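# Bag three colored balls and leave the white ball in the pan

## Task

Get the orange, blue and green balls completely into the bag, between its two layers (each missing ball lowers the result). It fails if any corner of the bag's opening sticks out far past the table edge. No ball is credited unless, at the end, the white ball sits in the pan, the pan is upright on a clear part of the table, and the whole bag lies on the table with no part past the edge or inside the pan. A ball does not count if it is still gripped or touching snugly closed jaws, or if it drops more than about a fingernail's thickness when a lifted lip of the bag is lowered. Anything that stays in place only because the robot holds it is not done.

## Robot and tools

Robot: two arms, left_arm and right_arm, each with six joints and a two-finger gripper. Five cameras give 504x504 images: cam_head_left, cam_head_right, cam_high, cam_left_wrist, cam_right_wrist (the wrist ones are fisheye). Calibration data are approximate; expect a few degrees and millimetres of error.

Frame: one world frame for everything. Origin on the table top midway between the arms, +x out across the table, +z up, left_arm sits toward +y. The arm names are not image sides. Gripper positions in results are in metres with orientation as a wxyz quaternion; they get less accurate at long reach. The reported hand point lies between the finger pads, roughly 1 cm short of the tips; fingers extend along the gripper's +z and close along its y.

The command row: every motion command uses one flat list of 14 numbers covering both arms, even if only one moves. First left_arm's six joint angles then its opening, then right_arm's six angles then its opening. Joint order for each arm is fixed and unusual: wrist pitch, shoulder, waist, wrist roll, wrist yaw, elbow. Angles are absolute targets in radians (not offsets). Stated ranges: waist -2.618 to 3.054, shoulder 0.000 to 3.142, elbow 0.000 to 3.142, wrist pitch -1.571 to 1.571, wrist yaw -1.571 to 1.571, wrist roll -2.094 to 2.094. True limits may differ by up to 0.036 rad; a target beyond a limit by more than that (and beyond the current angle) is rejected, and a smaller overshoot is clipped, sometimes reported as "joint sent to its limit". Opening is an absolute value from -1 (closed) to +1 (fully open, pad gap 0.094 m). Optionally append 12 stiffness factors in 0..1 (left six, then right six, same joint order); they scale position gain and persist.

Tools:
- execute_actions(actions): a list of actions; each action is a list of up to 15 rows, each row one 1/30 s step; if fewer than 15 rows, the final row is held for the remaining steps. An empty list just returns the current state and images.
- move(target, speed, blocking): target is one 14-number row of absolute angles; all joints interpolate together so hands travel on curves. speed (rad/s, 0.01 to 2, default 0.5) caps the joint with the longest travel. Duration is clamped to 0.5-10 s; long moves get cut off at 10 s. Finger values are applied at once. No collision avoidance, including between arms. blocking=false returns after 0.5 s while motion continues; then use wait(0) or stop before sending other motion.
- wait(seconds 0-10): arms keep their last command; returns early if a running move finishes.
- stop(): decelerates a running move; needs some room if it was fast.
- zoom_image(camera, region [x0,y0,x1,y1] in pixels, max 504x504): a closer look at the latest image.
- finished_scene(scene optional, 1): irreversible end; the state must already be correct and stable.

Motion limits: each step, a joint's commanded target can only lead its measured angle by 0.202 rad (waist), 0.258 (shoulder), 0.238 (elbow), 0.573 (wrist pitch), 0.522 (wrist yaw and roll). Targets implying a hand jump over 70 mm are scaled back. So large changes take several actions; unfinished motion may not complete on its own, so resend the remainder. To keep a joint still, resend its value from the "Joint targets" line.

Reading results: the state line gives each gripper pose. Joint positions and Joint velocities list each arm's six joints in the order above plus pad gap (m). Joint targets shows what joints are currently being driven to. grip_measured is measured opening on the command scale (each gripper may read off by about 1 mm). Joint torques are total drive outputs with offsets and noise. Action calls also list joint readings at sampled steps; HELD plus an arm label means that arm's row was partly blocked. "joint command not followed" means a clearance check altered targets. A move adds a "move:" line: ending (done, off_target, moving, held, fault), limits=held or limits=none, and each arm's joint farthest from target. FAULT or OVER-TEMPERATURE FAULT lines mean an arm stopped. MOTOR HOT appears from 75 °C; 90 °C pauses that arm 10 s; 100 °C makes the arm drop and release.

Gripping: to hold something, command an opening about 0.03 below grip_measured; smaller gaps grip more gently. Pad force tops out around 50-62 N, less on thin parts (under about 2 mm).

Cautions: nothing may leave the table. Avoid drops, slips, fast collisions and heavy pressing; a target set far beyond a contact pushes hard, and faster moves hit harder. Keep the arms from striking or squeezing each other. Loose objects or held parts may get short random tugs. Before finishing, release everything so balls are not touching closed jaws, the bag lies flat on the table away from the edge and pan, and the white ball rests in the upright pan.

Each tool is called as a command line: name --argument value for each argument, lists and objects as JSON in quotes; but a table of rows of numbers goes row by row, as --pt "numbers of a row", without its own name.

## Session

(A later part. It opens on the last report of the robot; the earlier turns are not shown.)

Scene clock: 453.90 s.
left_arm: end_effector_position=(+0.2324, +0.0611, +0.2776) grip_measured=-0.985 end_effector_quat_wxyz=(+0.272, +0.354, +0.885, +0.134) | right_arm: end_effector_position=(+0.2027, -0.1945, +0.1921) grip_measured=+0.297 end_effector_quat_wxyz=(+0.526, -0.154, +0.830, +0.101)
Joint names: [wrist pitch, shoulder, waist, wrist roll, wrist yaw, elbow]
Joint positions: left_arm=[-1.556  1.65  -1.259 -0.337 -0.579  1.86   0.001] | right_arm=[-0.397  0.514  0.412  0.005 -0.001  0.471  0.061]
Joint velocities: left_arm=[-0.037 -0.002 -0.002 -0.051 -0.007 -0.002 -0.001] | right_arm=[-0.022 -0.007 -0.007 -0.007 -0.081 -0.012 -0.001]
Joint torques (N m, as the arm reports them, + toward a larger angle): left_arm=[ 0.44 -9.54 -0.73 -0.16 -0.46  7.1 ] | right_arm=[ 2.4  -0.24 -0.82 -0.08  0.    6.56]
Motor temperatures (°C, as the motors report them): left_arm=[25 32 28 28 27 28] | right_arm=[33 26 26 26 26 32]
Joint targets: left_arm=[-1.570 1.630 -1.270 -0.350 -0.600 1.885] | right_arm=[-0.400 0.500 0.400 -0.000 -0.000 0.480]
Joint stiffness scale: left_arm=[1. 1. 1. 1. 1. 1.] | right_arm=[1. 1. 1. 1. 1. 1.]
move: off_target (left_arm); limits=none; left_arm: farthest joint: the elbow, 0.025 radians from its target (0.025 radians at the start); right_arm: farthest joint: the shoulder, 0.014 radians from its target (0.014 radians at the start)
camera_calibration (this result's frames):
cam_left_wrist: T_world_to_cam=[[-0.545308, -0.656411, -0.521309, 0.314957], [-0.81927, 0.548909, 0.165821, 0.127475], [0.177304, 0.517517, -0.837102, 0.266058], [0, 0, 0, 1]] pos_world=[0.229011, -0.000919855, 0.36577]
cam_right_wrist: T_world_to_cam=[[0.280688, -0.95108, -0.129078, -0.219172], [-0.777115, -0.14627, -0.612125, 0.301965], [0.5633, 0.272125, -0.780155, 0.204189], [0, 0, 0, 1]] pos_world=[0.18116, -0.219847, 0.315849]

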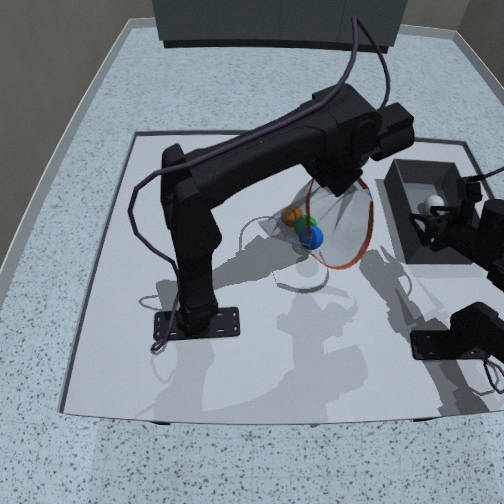

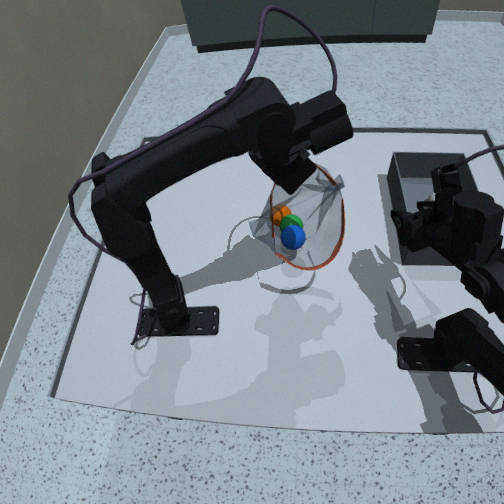

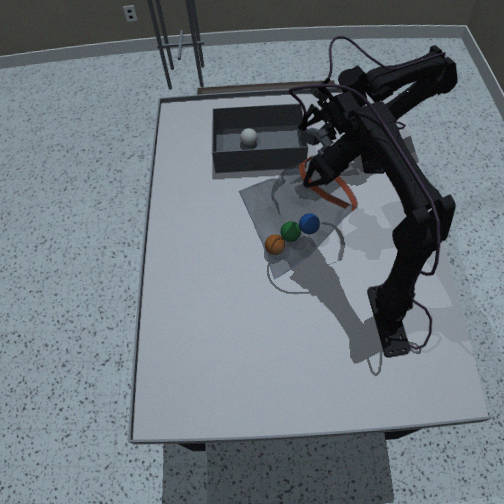

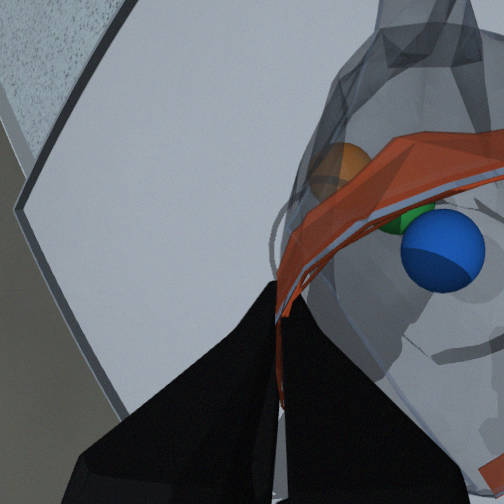

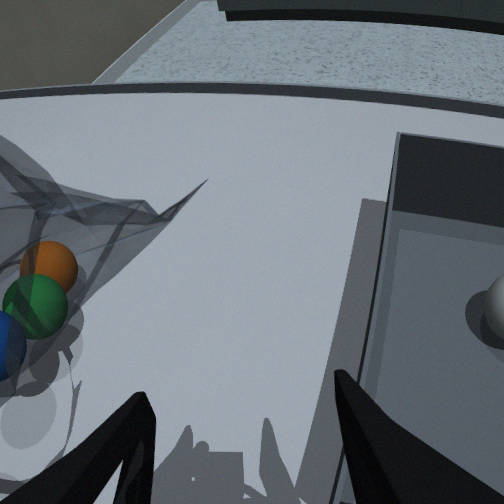

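move --target '[-1.25,1.73,-1.65,-0.4,-0.6,1.52,-1,-0.4,0.5,0.1,0,0,0.48,0.3]' --speed 0.15

Scene clock: 466.07 s.
left_arm: end_effector_position=(+0.1240, -0.0208, +0.1721) grip_measured=-0.985 end_effector_quat_wxyz=(+0.266, +0.511, +0.808, +0.121) | right_arm: end_effector_position=(+0.2203, -0.2709, +0.1921) grip_measured=+0.297 end_effector_quat_wxyz=(+0.535, -0.029, +0.844, +0.021)
Joint names: [wrist pitch, shoulder, waist, wrist roll, wrist yaw, elbow]
Joint positions: left_arm=[-1.266  1.728 -1.641 -0.388 -0.584  1.529  0.001] | right_arm=[-0.397  0.514  0.113  0.005 -0.001  0.471  0.061]
Joint velocities: left_arm=[ 0.007 -0.002  0.002  0.051  0.022 -0.007  0.   ] | right_arm=[-0.022  0.012  0.007  0.037  0.051  0.002 -0.   ]
Joint torques (N m, as the arm reports them, + toward a larger angle): left_arm=[ 0.52 -8.72 -0.64 -0.17 -0.39  4.85] | right_arm=[ 2.4  -0.23 -0.83 -0.08  0.    6.57]
Motor temperatures (°C, as the motors report them): left_arm=[26 32 28 28 27 28] | right_arm=[34 26 26 26 26 32]
Joint targets: left_arm=[-1.250 1.730 -1.650 -0.400 -0.600 1.520] | right_arm=[-0.400 0.500 0.100 0.000 0.000 0.480]
Joint stiffness scale: left_arm=[1. 1. 1. 1. 1. 1.] | right_arm=[1. 1. 1. 1. 1. 1.]
move: done; limits=none; left_arm: farthest joint: the wrist pitch, 0.016 radians from its target (0.306 radians at the start); right_arm: farthest joint: the shoulder, 0.014 radians from its target (0.014 radians at the start)
camera_calibration (this result's frames):
cam_left_wrist: T_world_to_cam=[[-0.735971, -0.388916, -0.554158, 0.181922], [-0.588663, 0.771911, 0.240059, 0.0643883], [0.334398, 0.502889, -0.797045, 0.212597], [0, 0, 0, 1]] pos_world=[0.1007, -0.0858621, 0.254806]
cam_right_wrist: T_world_to_cam=[[-0.0127531, -0.991552, -0.129078, -0.243071], [-0.785646, 0.0897901, -0.612125, 0.370282], [0.618544, 0.0936035, -0.780155, 0.15454], [0, 0, 0, 1]] pos_world=[0.192221, -0.288731, 0.315849]

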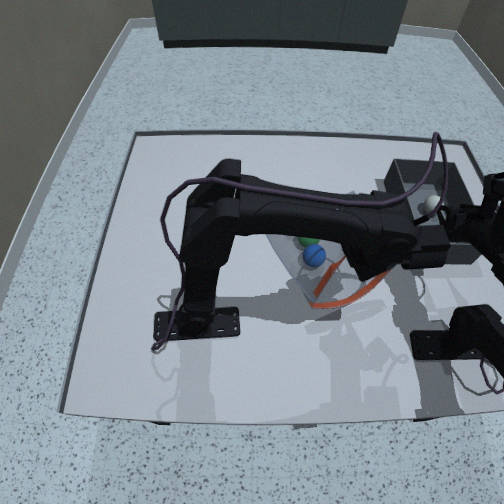

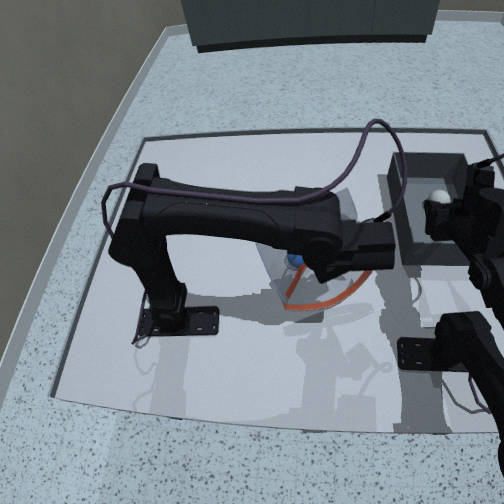

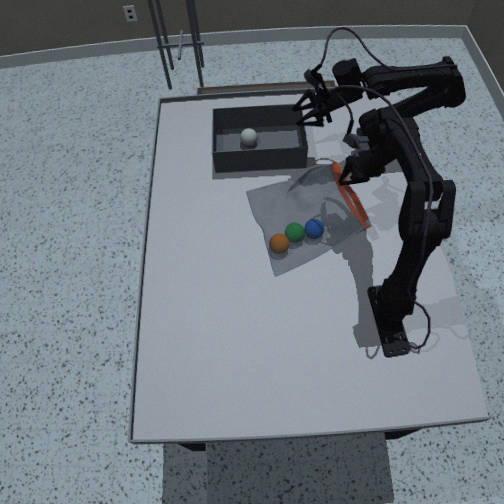

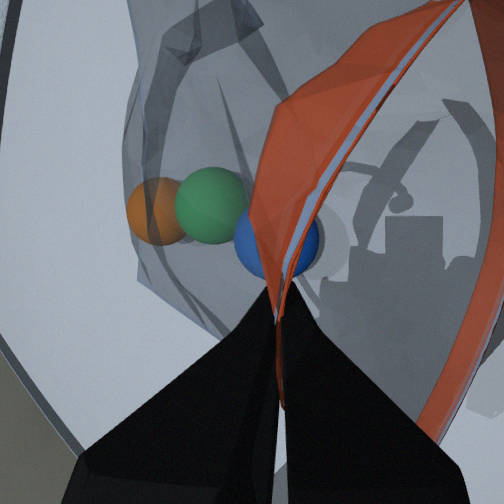

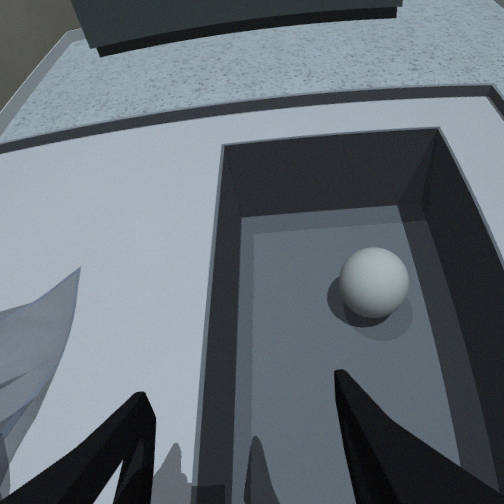

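move --target '[-0.93,1.815,-1.83,-0.45,-0.65,1.165,-1,-0.4,0.5,0.1,0,0,0.48,0.3]' --speed 0.15

Scene clock: 473.70 s.
left_arm: end_effector_position=(+0.0739, -0.0123, +0.0637) grip_measured=-0.985 end_effector_quat_wxyz=(+0.272, +0.573, +0.758, +0.152) | right_arm: end_effector_position=(+0.2203, -0.2709, +0.1921) grip_measured=+0.297 end_effector_quat_wxyz=(+0.535, -0.029, +0.844, +0.021)
Joint names: [wrist pitch, shoulder, waist, wrist roll, wrist yaw, elbow]
Joint positions: left_arm=[-0.946  1.812 -1.819 -0.437 -0.634  1.175  0.001] | right_arm=[-0.397  0.514  0.113  0.005 -0.001  0.471  0.061]
Joint velocities: left_arm=[-0.007  0.002 -0.012 -0.022 -0.051  0.032 -0.   ] | right_arm=[-0.007 -0.017 -0.012 -0.066 -0.022 -0.022 -0.001]
Joint torques (N m, as the arm reports them, + toward a larger angle): left_arm=[ 0.3  -8.92 -0.71 -0.15 -0.4   4.38] | right_arm=[ 2.4  -0.23 -0.84 -0.08  0.    6.56]
Motor temperatures (°C, as the motors report them): left_arm=[26 32 28 28 27 28] | right_arm=[34 26 26 26 26 32]
Joint targets: left_arm=[-0.930 1.815 -1.830 -0.450 -0.650 1.165] | right_arm=[-0.400 0.500 0.100 0.000 -0.000 0.480]
Joint stiffness scale: left_arm=[1. 1. 1. 1. 1. 1.] | right_arm=[1. 1. 1. 1. 1. 1.]
move: done; limits=none; left_arm: farthest joint: the wrist pitch, 0.016 radians from its target (0.336 radians at the start); right_arm: farthest joint: the shoulder, 0.014 radians from its target (0.014 radians at the start)
camera_calibration (this result's frames):
cam_left_wrist: T_world_to_cam=[[-0.746806, -0.236589, -0.621535, 0.0952615], [-0.494004, 0.823047, 0.280275, 0.0454126], [0.445243, 0.516352, -0.731532, 0.126583], [0, 0, 0, 1]] pos_world=[0.0372159, -0.0802, 0.13908]
cam_right_wrist: T_world_to_cam=[[-0.0127531, -0.991552, -0.129078, -0.243071], [-0.785646, 0.0897901, -0.612125, 0.370282], [0.618544, 0.0936035, -0.780155, 0.15454], [0, 0, 0, 1]] pos_world=[0.192221, -0.288731, 0.315849]

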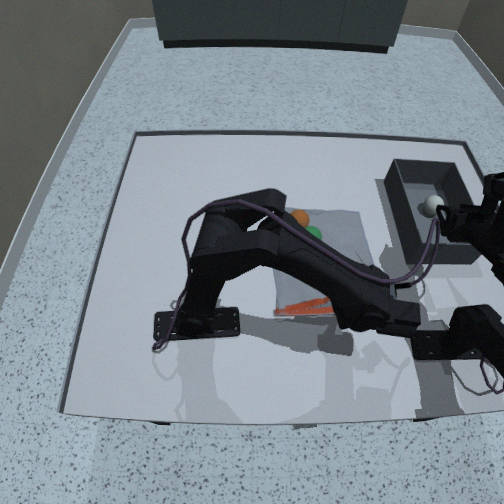

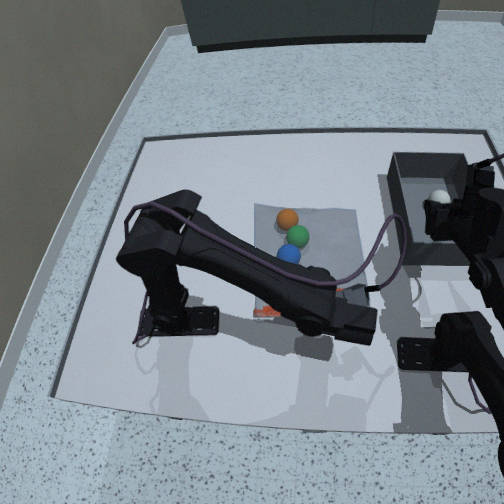

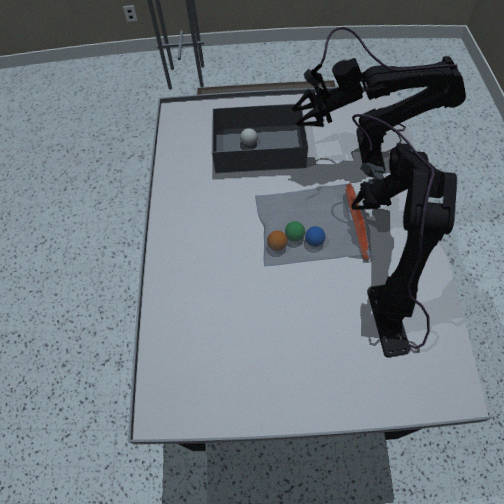

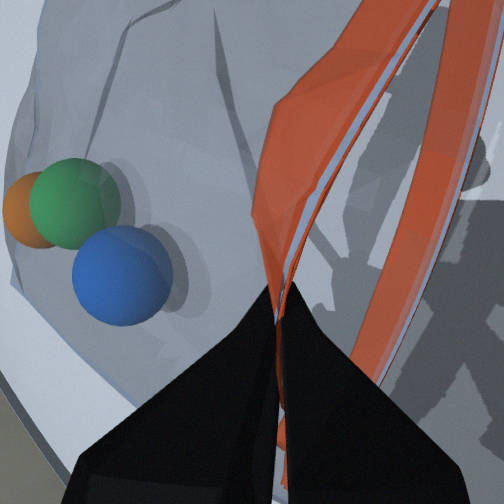

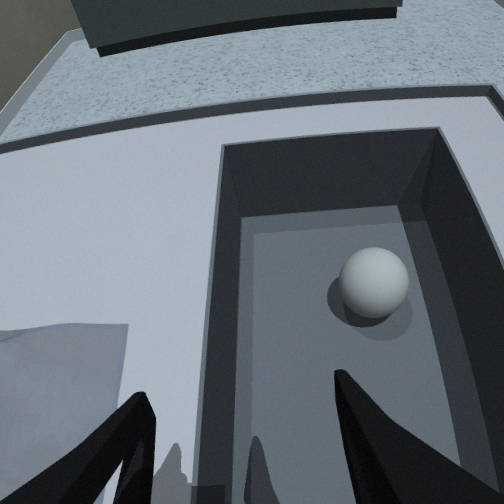

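Release and withdraw back and up.

execute_actions --actions '[[[-0.93,1.815,-1.83,-0.45,-0.65,1.165,-0.5,-0.4,0.5,0.1,0,0,0.48,0.3]]]'

move --target '[-1.0,1.65,-1.98,-0.45,-0.65,1.165,-0.5,-0.4,0.5,0.1,0,0,0.48,0.3]' --speed 0.2

move --target '[-1.0,1.0,-1.6,-0.2,-0.3,1.0,-0.5,-0.4,0.5,0.1,0,0,0.48,0.3]' --speed 0.7

Scene clock: 478.83 s.
left_arm: end_effector_position=(+0.0739, -0.0125, +0.0638) grip_measured=-0.503 end_effector_quat_wxyz=(+0.273, +0.572, +0.759, +0.151) | right_arm: end_effector_position=(+0.2203, -0.2709, +0.1921) grip_measured=+0.297 end_effector_quat_wxyz=(+0.535, -0.029, +0.844, +0.021)
Joint names: [wrist pitch, shoulder, waist, wrist roll, wrist yaw, elbow]
Joint positions: left_arm=[-0.946  1.812 -1.819 -0.438 -0.634  1.175  0.023] | right_arm=[-0.397  0.514  0.113  0.005 -0.001  0.471  0.061]
Joint velocities: left_arm=[-0.007 -0.007 -0.007  0.022 -0.007  0.017 -0.001] | right_arm=[-0.037 -0.007 -0.007  0.066  0.095  0.002  0.   ]
Joint torques (N m, as the arm reports them, + toward a larger angle): left_arm=[ 0.31 -8.92 -0.7  -0.16 -0.41  4.37] | right_arm=[ 2.4  -0.22 -0.84 -0.08  0.    6.57]
Motor temperatures (°C, as the motors report them): left_arm=[26 32 28 28 27 28] | right_arm=[34 26 26 26 26 32]
Joint targets: left_arm=[-0.930 1.815 -1.830 -0.450 -0.650 1.165] | right_arm=[-0.400 0.500 0.100 -0.000 -0.000 0.480]
Joint stiffness scale: left_arm=[1. 1. 1. 1. 1. 1.] | right_arm=[1. 1. 1. 1. 1. 1.]
Step readings (joint positions):
0: left_arm=[-0.946 1.812 -1.819 -0.438 -0.634 1.175] | right_arm=[-0.397 0.514 0.113 0.005 -0.001 0.471]
1: left_arm=[-0.946 1.812 -1.819 -0.438 -0.634 1.175] | right_arm=[-0.397 0.514 0.113 0.005 -0.001 0.471]
2: left_arm=[-0.946 1.812 -1.819 -0.438 -0.634 1.175] | right_arm=[-0.397 0.514 0.113 0.005 -0.001 0.471]
4: left_arm=[-0.946 1.812 -1.819 -0.438 -0.634 1.175] | right_arm=[-0.397 0.514 0.113 0.005 -0.001 0.471]
8: left_arm=[-0.946 1.812 -1.819 -0.438 -0.634 1.175] | right_arm=[-0.397 0.514 0.113 0.005 -0.001 0.471]
15: Joint positions above
camera_calibration (this result's frames):
cam_left_wrist: T_world_to_cam=[[-0.74654, -0.237828, -0.621382, 0.0952215], [-0.49456, 0.823098, 0.279141, 0.0456703], [0.445071, 0.515701, -0.732096, 0.126726], [0, 0, 0, 1]] pos_world=[0.0372712, -0.0802975, 0.139196]
cam_right_wrist: T_world_to_cam=[[-0.0127531, -0.991552, -0.129078, -0.243071], [-0.785646, 0.0897901, -0.612125, 0.370282], [0.618544, 0.0936035, -0.780155, 0.15454], [0, 0, 0, 1]] pos_world=[0.192221, -0.288731, 0.315849]

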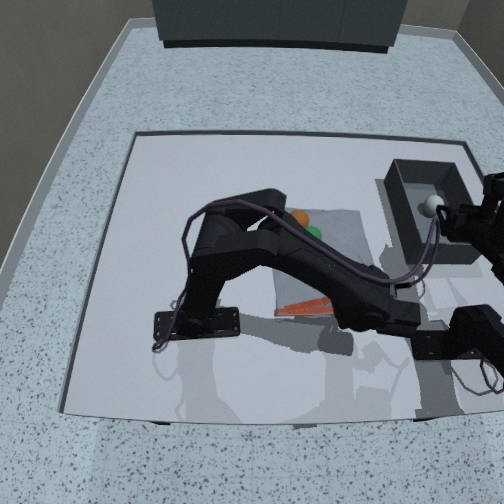

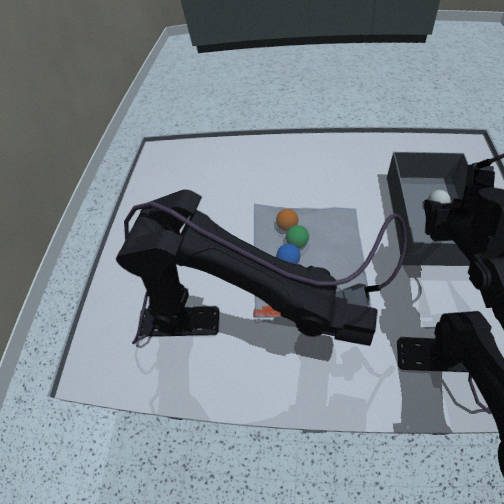

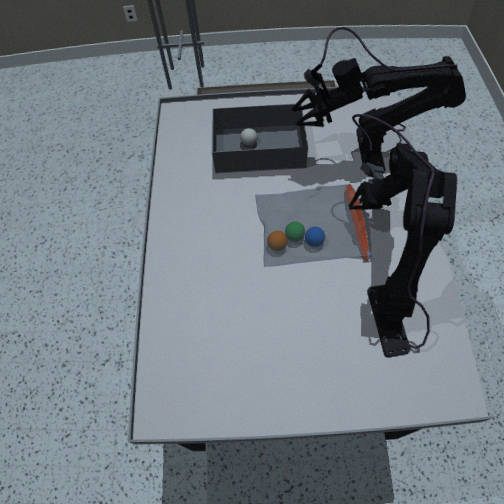

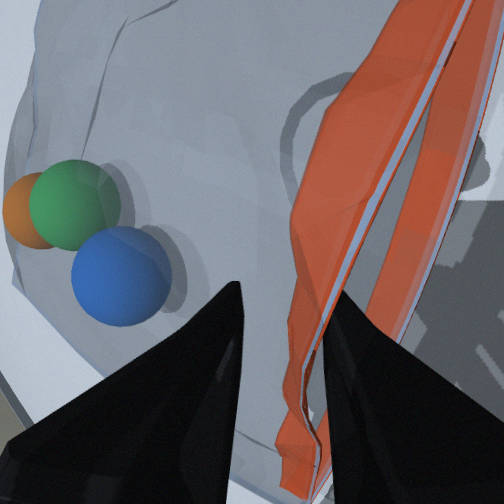

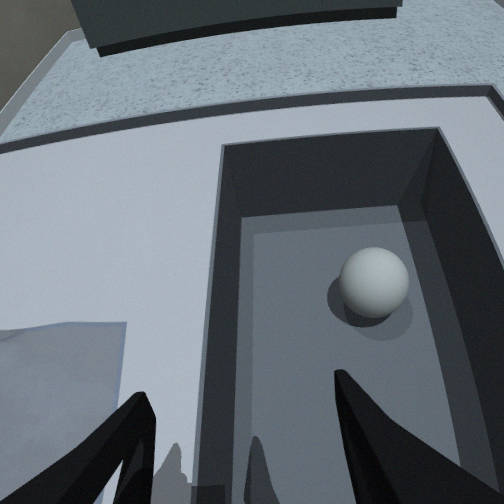

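Scene clock: 480.10 s.
left_arm: end_effector_position=(+0.0246, -0.0145, +0.1057) grip_measured=-0.503 end_effector_quat_wxyz=(+0.303, +0.615, +0.723, +0.083) | right_arm: end_effector_position=(+0.2203, -0.2709, +0.1921) grip_measured=+0.297 end_effector_quat_wxyz=(+0.535, -0.029, +0.844, +0.021)
Joint names: [wrist pitch, shoulder, waist, wrist roll, wrist yaw, elbow]
Joint positions: left_arm=[-0.982  1.667 -1.971 -0.438 -0.633  1.175  0.023] | right_arm=[-0.397  0.514  0.113  0.005 -0.001  0.471  0.061]
Joint velocities: left_arm=[-0.051 -0.007  0.012  0.051 -0.051 -0.007 -0.   ] | right_arm=[ 0.095 -0.002 -0.002 -0.037 -0.11   0.002  0.001]
Joint torques (N m, as the arm reports them, + toward a larger angle): left_arm=[ 0.23 -9.74 -0.48 -0.15 -0.43  4.74] | right_arm=[ 2.4  -0.23 -0.84 -0.08  0.    6.56]
Motor temperatures (°C, as the motors report them): left_arm=[26 32 28 28 27 28] | right_arm=[34 26 26 26 26 32]
Joint targets: left_arm=[-1.000 1.650 -1.980 -0.450 -0.650 1.165] | right_arm=[-0.400 0.500 0.100 0.000 0.000 0.480]
Joint stiffness scale: left_arm=[1. 1. 1. 1. 1. 1.] | right_arm=[1. 1. 1. 1. 1. 1.]
move: done; limits=none; left_arm: farthest joint: the wrist pitch, 0.018 radians from its target (0.054 radians at the start); right_arm: farthest joint: the shoulder, 0.014 radians from its target (0.014 radians at the start)
camera_calibration (this result's frames):
cam_left_wrist: T_world_to_cam=[[-0.794358, -0.183668, -0.579018, 0.0814289], [-0.355888, 0.913187, 0.198576, 0.0176809], [0.49228, 0.363806, -0.790763, 0.183224], [0, 0, 0, 1]] pos_world=[-0.0192216, -0.0678482, 0.188525]
cam_right_wrist: T_world_to_cam=[[-0.0127531, -0.991552, -0.129078, -0.243071], [-0.785646, 0.0897901, -0.612125, 0.370282], [0.618544, 0.0936035, -0.780155, 0.15454], [0, 0, 0, 1]] pos_world=[0.192221, -0.288731, 0.315849]

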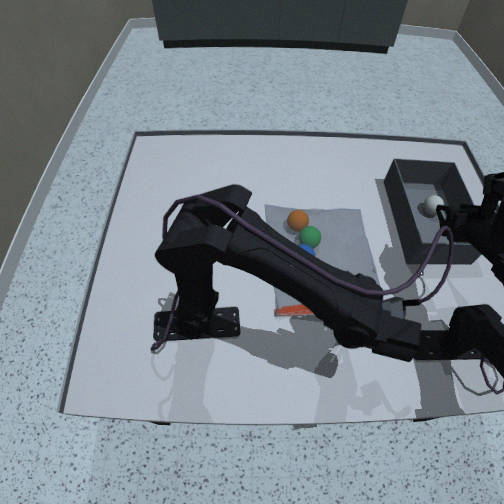

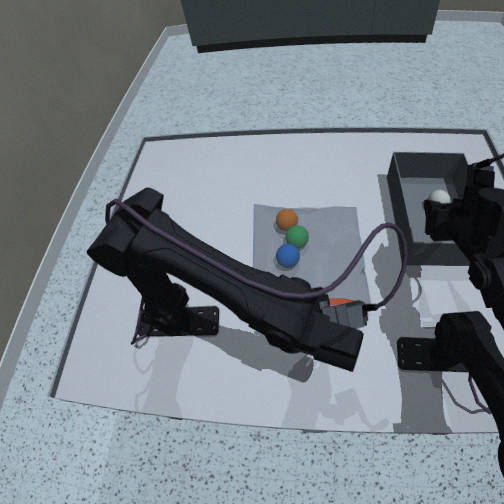

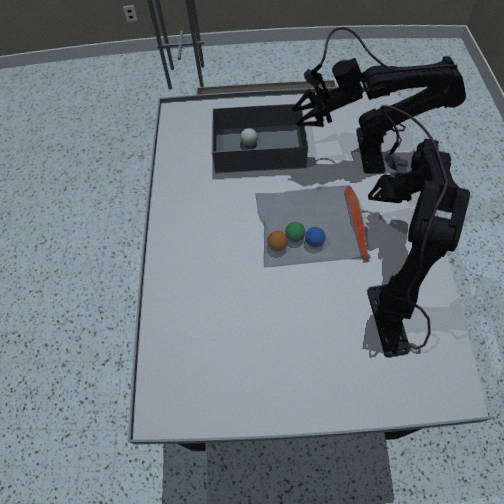

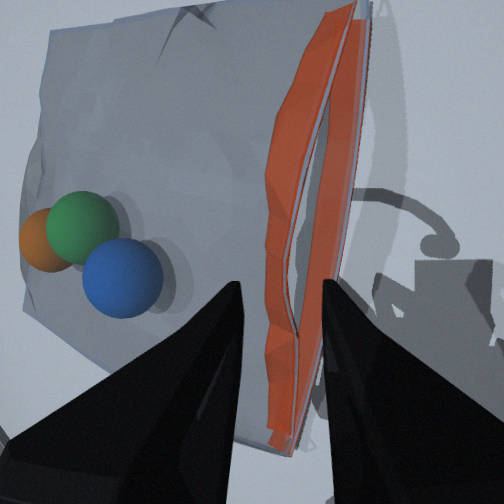

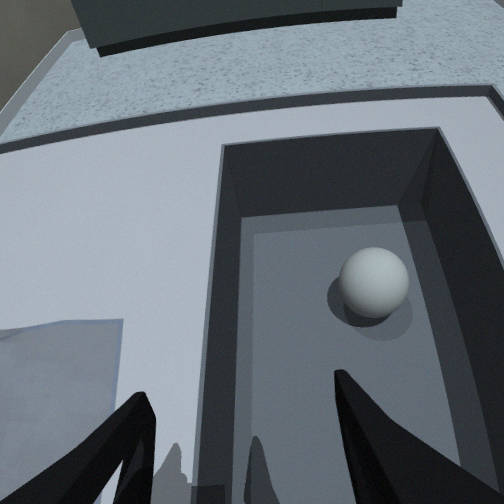

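Scene clock: 481.80 s.
left_arm: end_effector_position=(+0.0844, +0.0594, +0.2015) grip_measured=-0.503 end_effector_quat_wxyz=(+0.294, +0.542, +0.777, -0.123) | right_arm: end_effector_position=(+0.2203, -0.2709, +0.1921) grip_measured=+0.297 end_effector_quat_wxyz=(+0.535, -0.029, +0.844, +0.021)
Joint names: [wrist pitch, shoulder, waist, wrist roll, wrist yaw, elbow]
Joint positions: left_arm=[-0.987  1.01  -1.611 -0.209 -0.302  1.01   0.023] | right_arm=[-0.397  0.514  0.113  0.005 -0.001  0.471  0.061]
Joint velocities: left_arm=[ 0.007  0.007  0.012 -0.051  0.066 -0.027 -0.001] | right_arm=[-0.095  0.002  0.007 -0.022 -0.051 -0.007 -0.   ]
Joint torques (N m, as the arm reports them, + toward a larger angle): left_arm=[ 1.03 -3.44  0.76  0.09 -0.08  5.24] | right_arm=[ 2.4  -0.22 -0.84 -0.08 -0.01  6.55]
Motor temperatures (°C, as the motors report them): left_arm=[26 32 28 28 27 28] | right_arm=[34 26 26 26 26 32]
Joint targets: left_arm=[-1.000 1.000 -1.600 -0.200 -0.300 1.000] | right_arm=[-0.400 0.500 0.100 0.000 -0.000 0.480]
Joint stiffness scale: left_arm=[1. 1. 1. 1. 1. 1.] | right_arm=[1. 1. 1. 1. 1. 1.]
move: done; limits=none; left_arm: farthest joint: the wrist pitch, 0.013 radians from its target (0.018 radians at the start); right_arm: farthest joint: the shoulder, 0.014 radians from its target (0.014 radians at the start)
camera_calibration (this result's frames):
cam_left_wrist: T_world_to_cam=[[-0.900024, -0.367464, -0.234364, 0.148442], [-0.374866, 0.926976, -0.0138326, -0.00394411], [0.222333, 0.0754053, -0.972051, 0.279081], [0, 0, 0, 1]] pos_world=[0.0700746, 0.0371592, 0.306015]
cam_right_wrist: T_world_to_cam=[[-0.0127531, -0.991552, -0.129078, -0.243071], [-0.785646, 0.0897901, -0.612125, 0.370282], [0.618544, 0.0936035, -0.780155, 0.15454], [0, 0, 0, 1]] pos_world=[0.192221, -0.288731, 0.315849]

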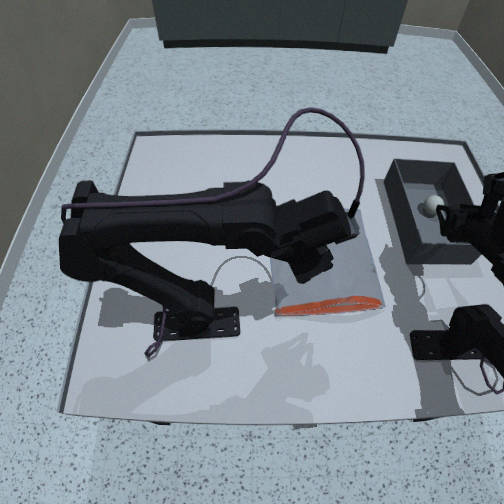

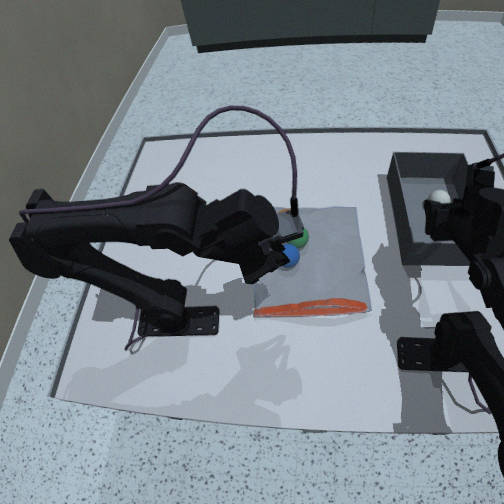

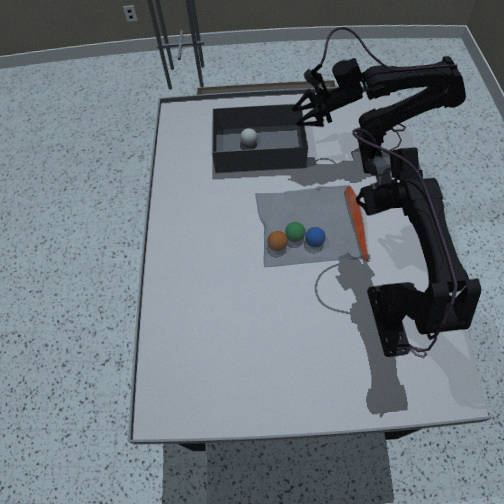

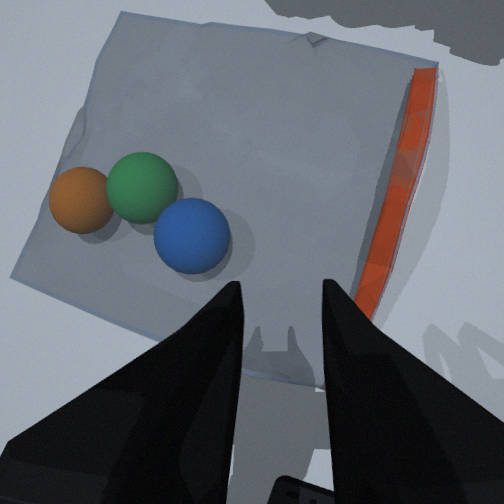

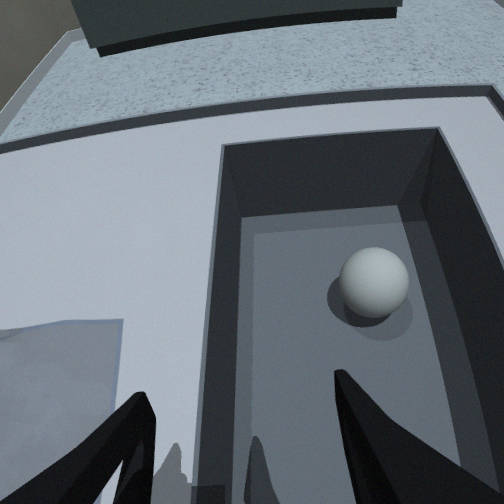

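execute_actions --actions '[]'

Scene clock: 487.60 s.
left_arm: end_effector_position=(+0.0844, +0.0593, +0.2015) grip_measured=-0.503 end_effector_quat_wxyz=(+0.294, +0.542, +0.777, -0.123) | right_arm: end_effector_position=(+0.2203, -0.2709, +0.1921) grip_measured=+0.297 end_effector_quat_wxyz=(+0.535, -0.029, +0.844, +0.021)
Joint names: [wrist pitch, shoulder, waist, wrist roll, wrist yaw, elbow]
Joint positions: left_arm=[-0.987  1.01  -1.611 -0.209 -0.302  1.01   0.023] | right_arm=[-0.397  0.514  0.113  0.005 -0.001  0.471  0.061]
Joint velocities: left_arm=[-0.022  0.007  0.002 -0.022 -0.037 -0.007 -0.002] | right_arm=[-0.022  0.017  0.007  0.081  0.022 -0.007  0.001]
Joint torques (N m, as the arm reports them, + toward a larger angle): left_arm=[ 1.02 -3.45  0.72  0.08 -0.1   5.25] | right_arm=[ 2.4  -0.22 -0.84 -0.08  0.    6.57]
Motor temperatures (°C, as the motors report them): left_arm=[26 31 28 28 27 28] | right_arm=[34 26 26 26 26 32]
Joint targets: left_arm=[-1.000 1.000 -1.600 -0.200 -0.300 1.000] | right_arm=[-0.400 0.500 0.100 0.000 0.000 0.480]
Joint stiffness scale: left_arm=[1. 1. 1. 1. 1. 1.] | right_arm=[1. 1. 1. 1. 1. 1.]
camera_calibration (this result's frames):
cam_left_wrist: T_world_to_cam=[[-0.900242, -0.366976, -0.234292, 0.14835], [-0.374391, 0.92717, -0.013687, -0.00403591], [0.222251, 0.0753952, -0.97207, 0.279091], [0, 0, 0, 1]] pos_world=[0.0700118, 0.0371408, 0.305998]
cam_right_wrist: T_world_to_cam=[[-0.0127531, -0.991552, -0.129078, -0.243071], [-0.785646, 0.0897901, -0.612125, 0.370282], [0.618544, 0.0936035, -0.780155, 0.15454], [0, 0, 0, 1]] pos_world=[0.192221, -0.288731, 0.315849]

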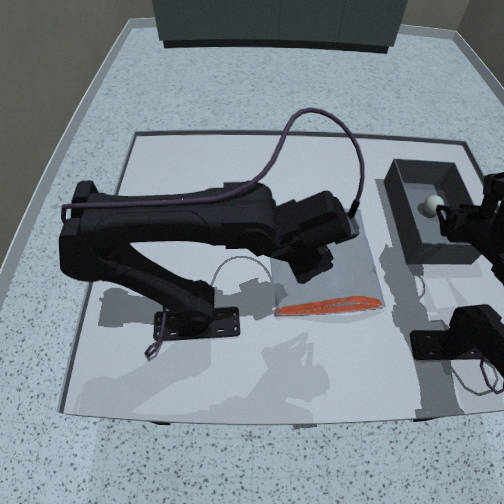

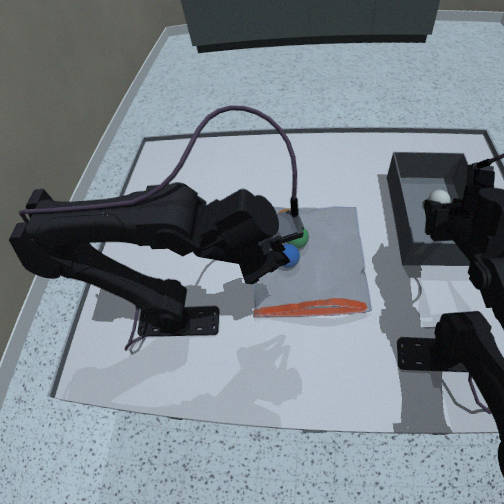

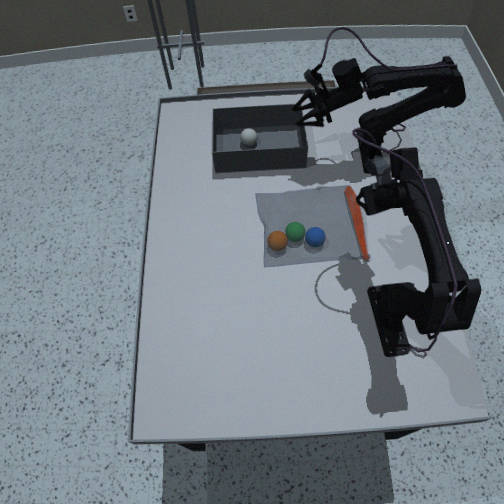

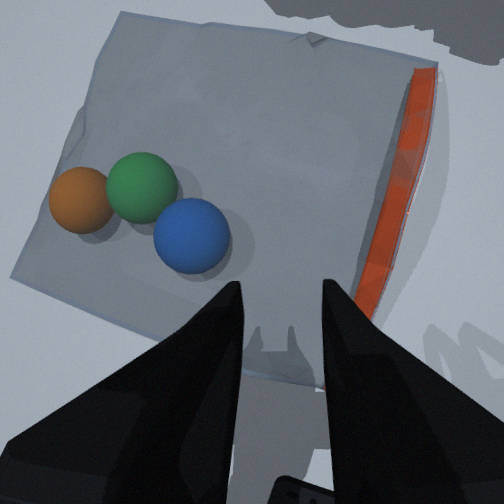

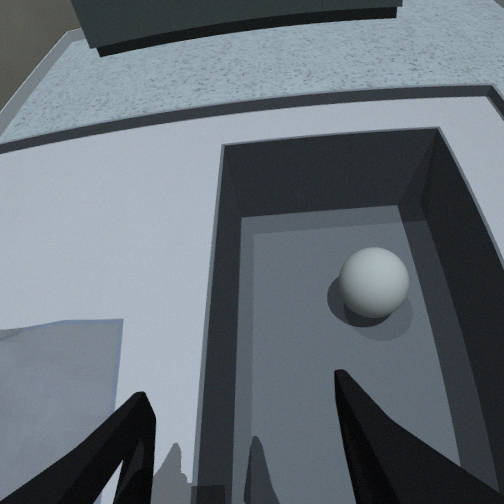

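finished_scene

The scene is finished: the task was done.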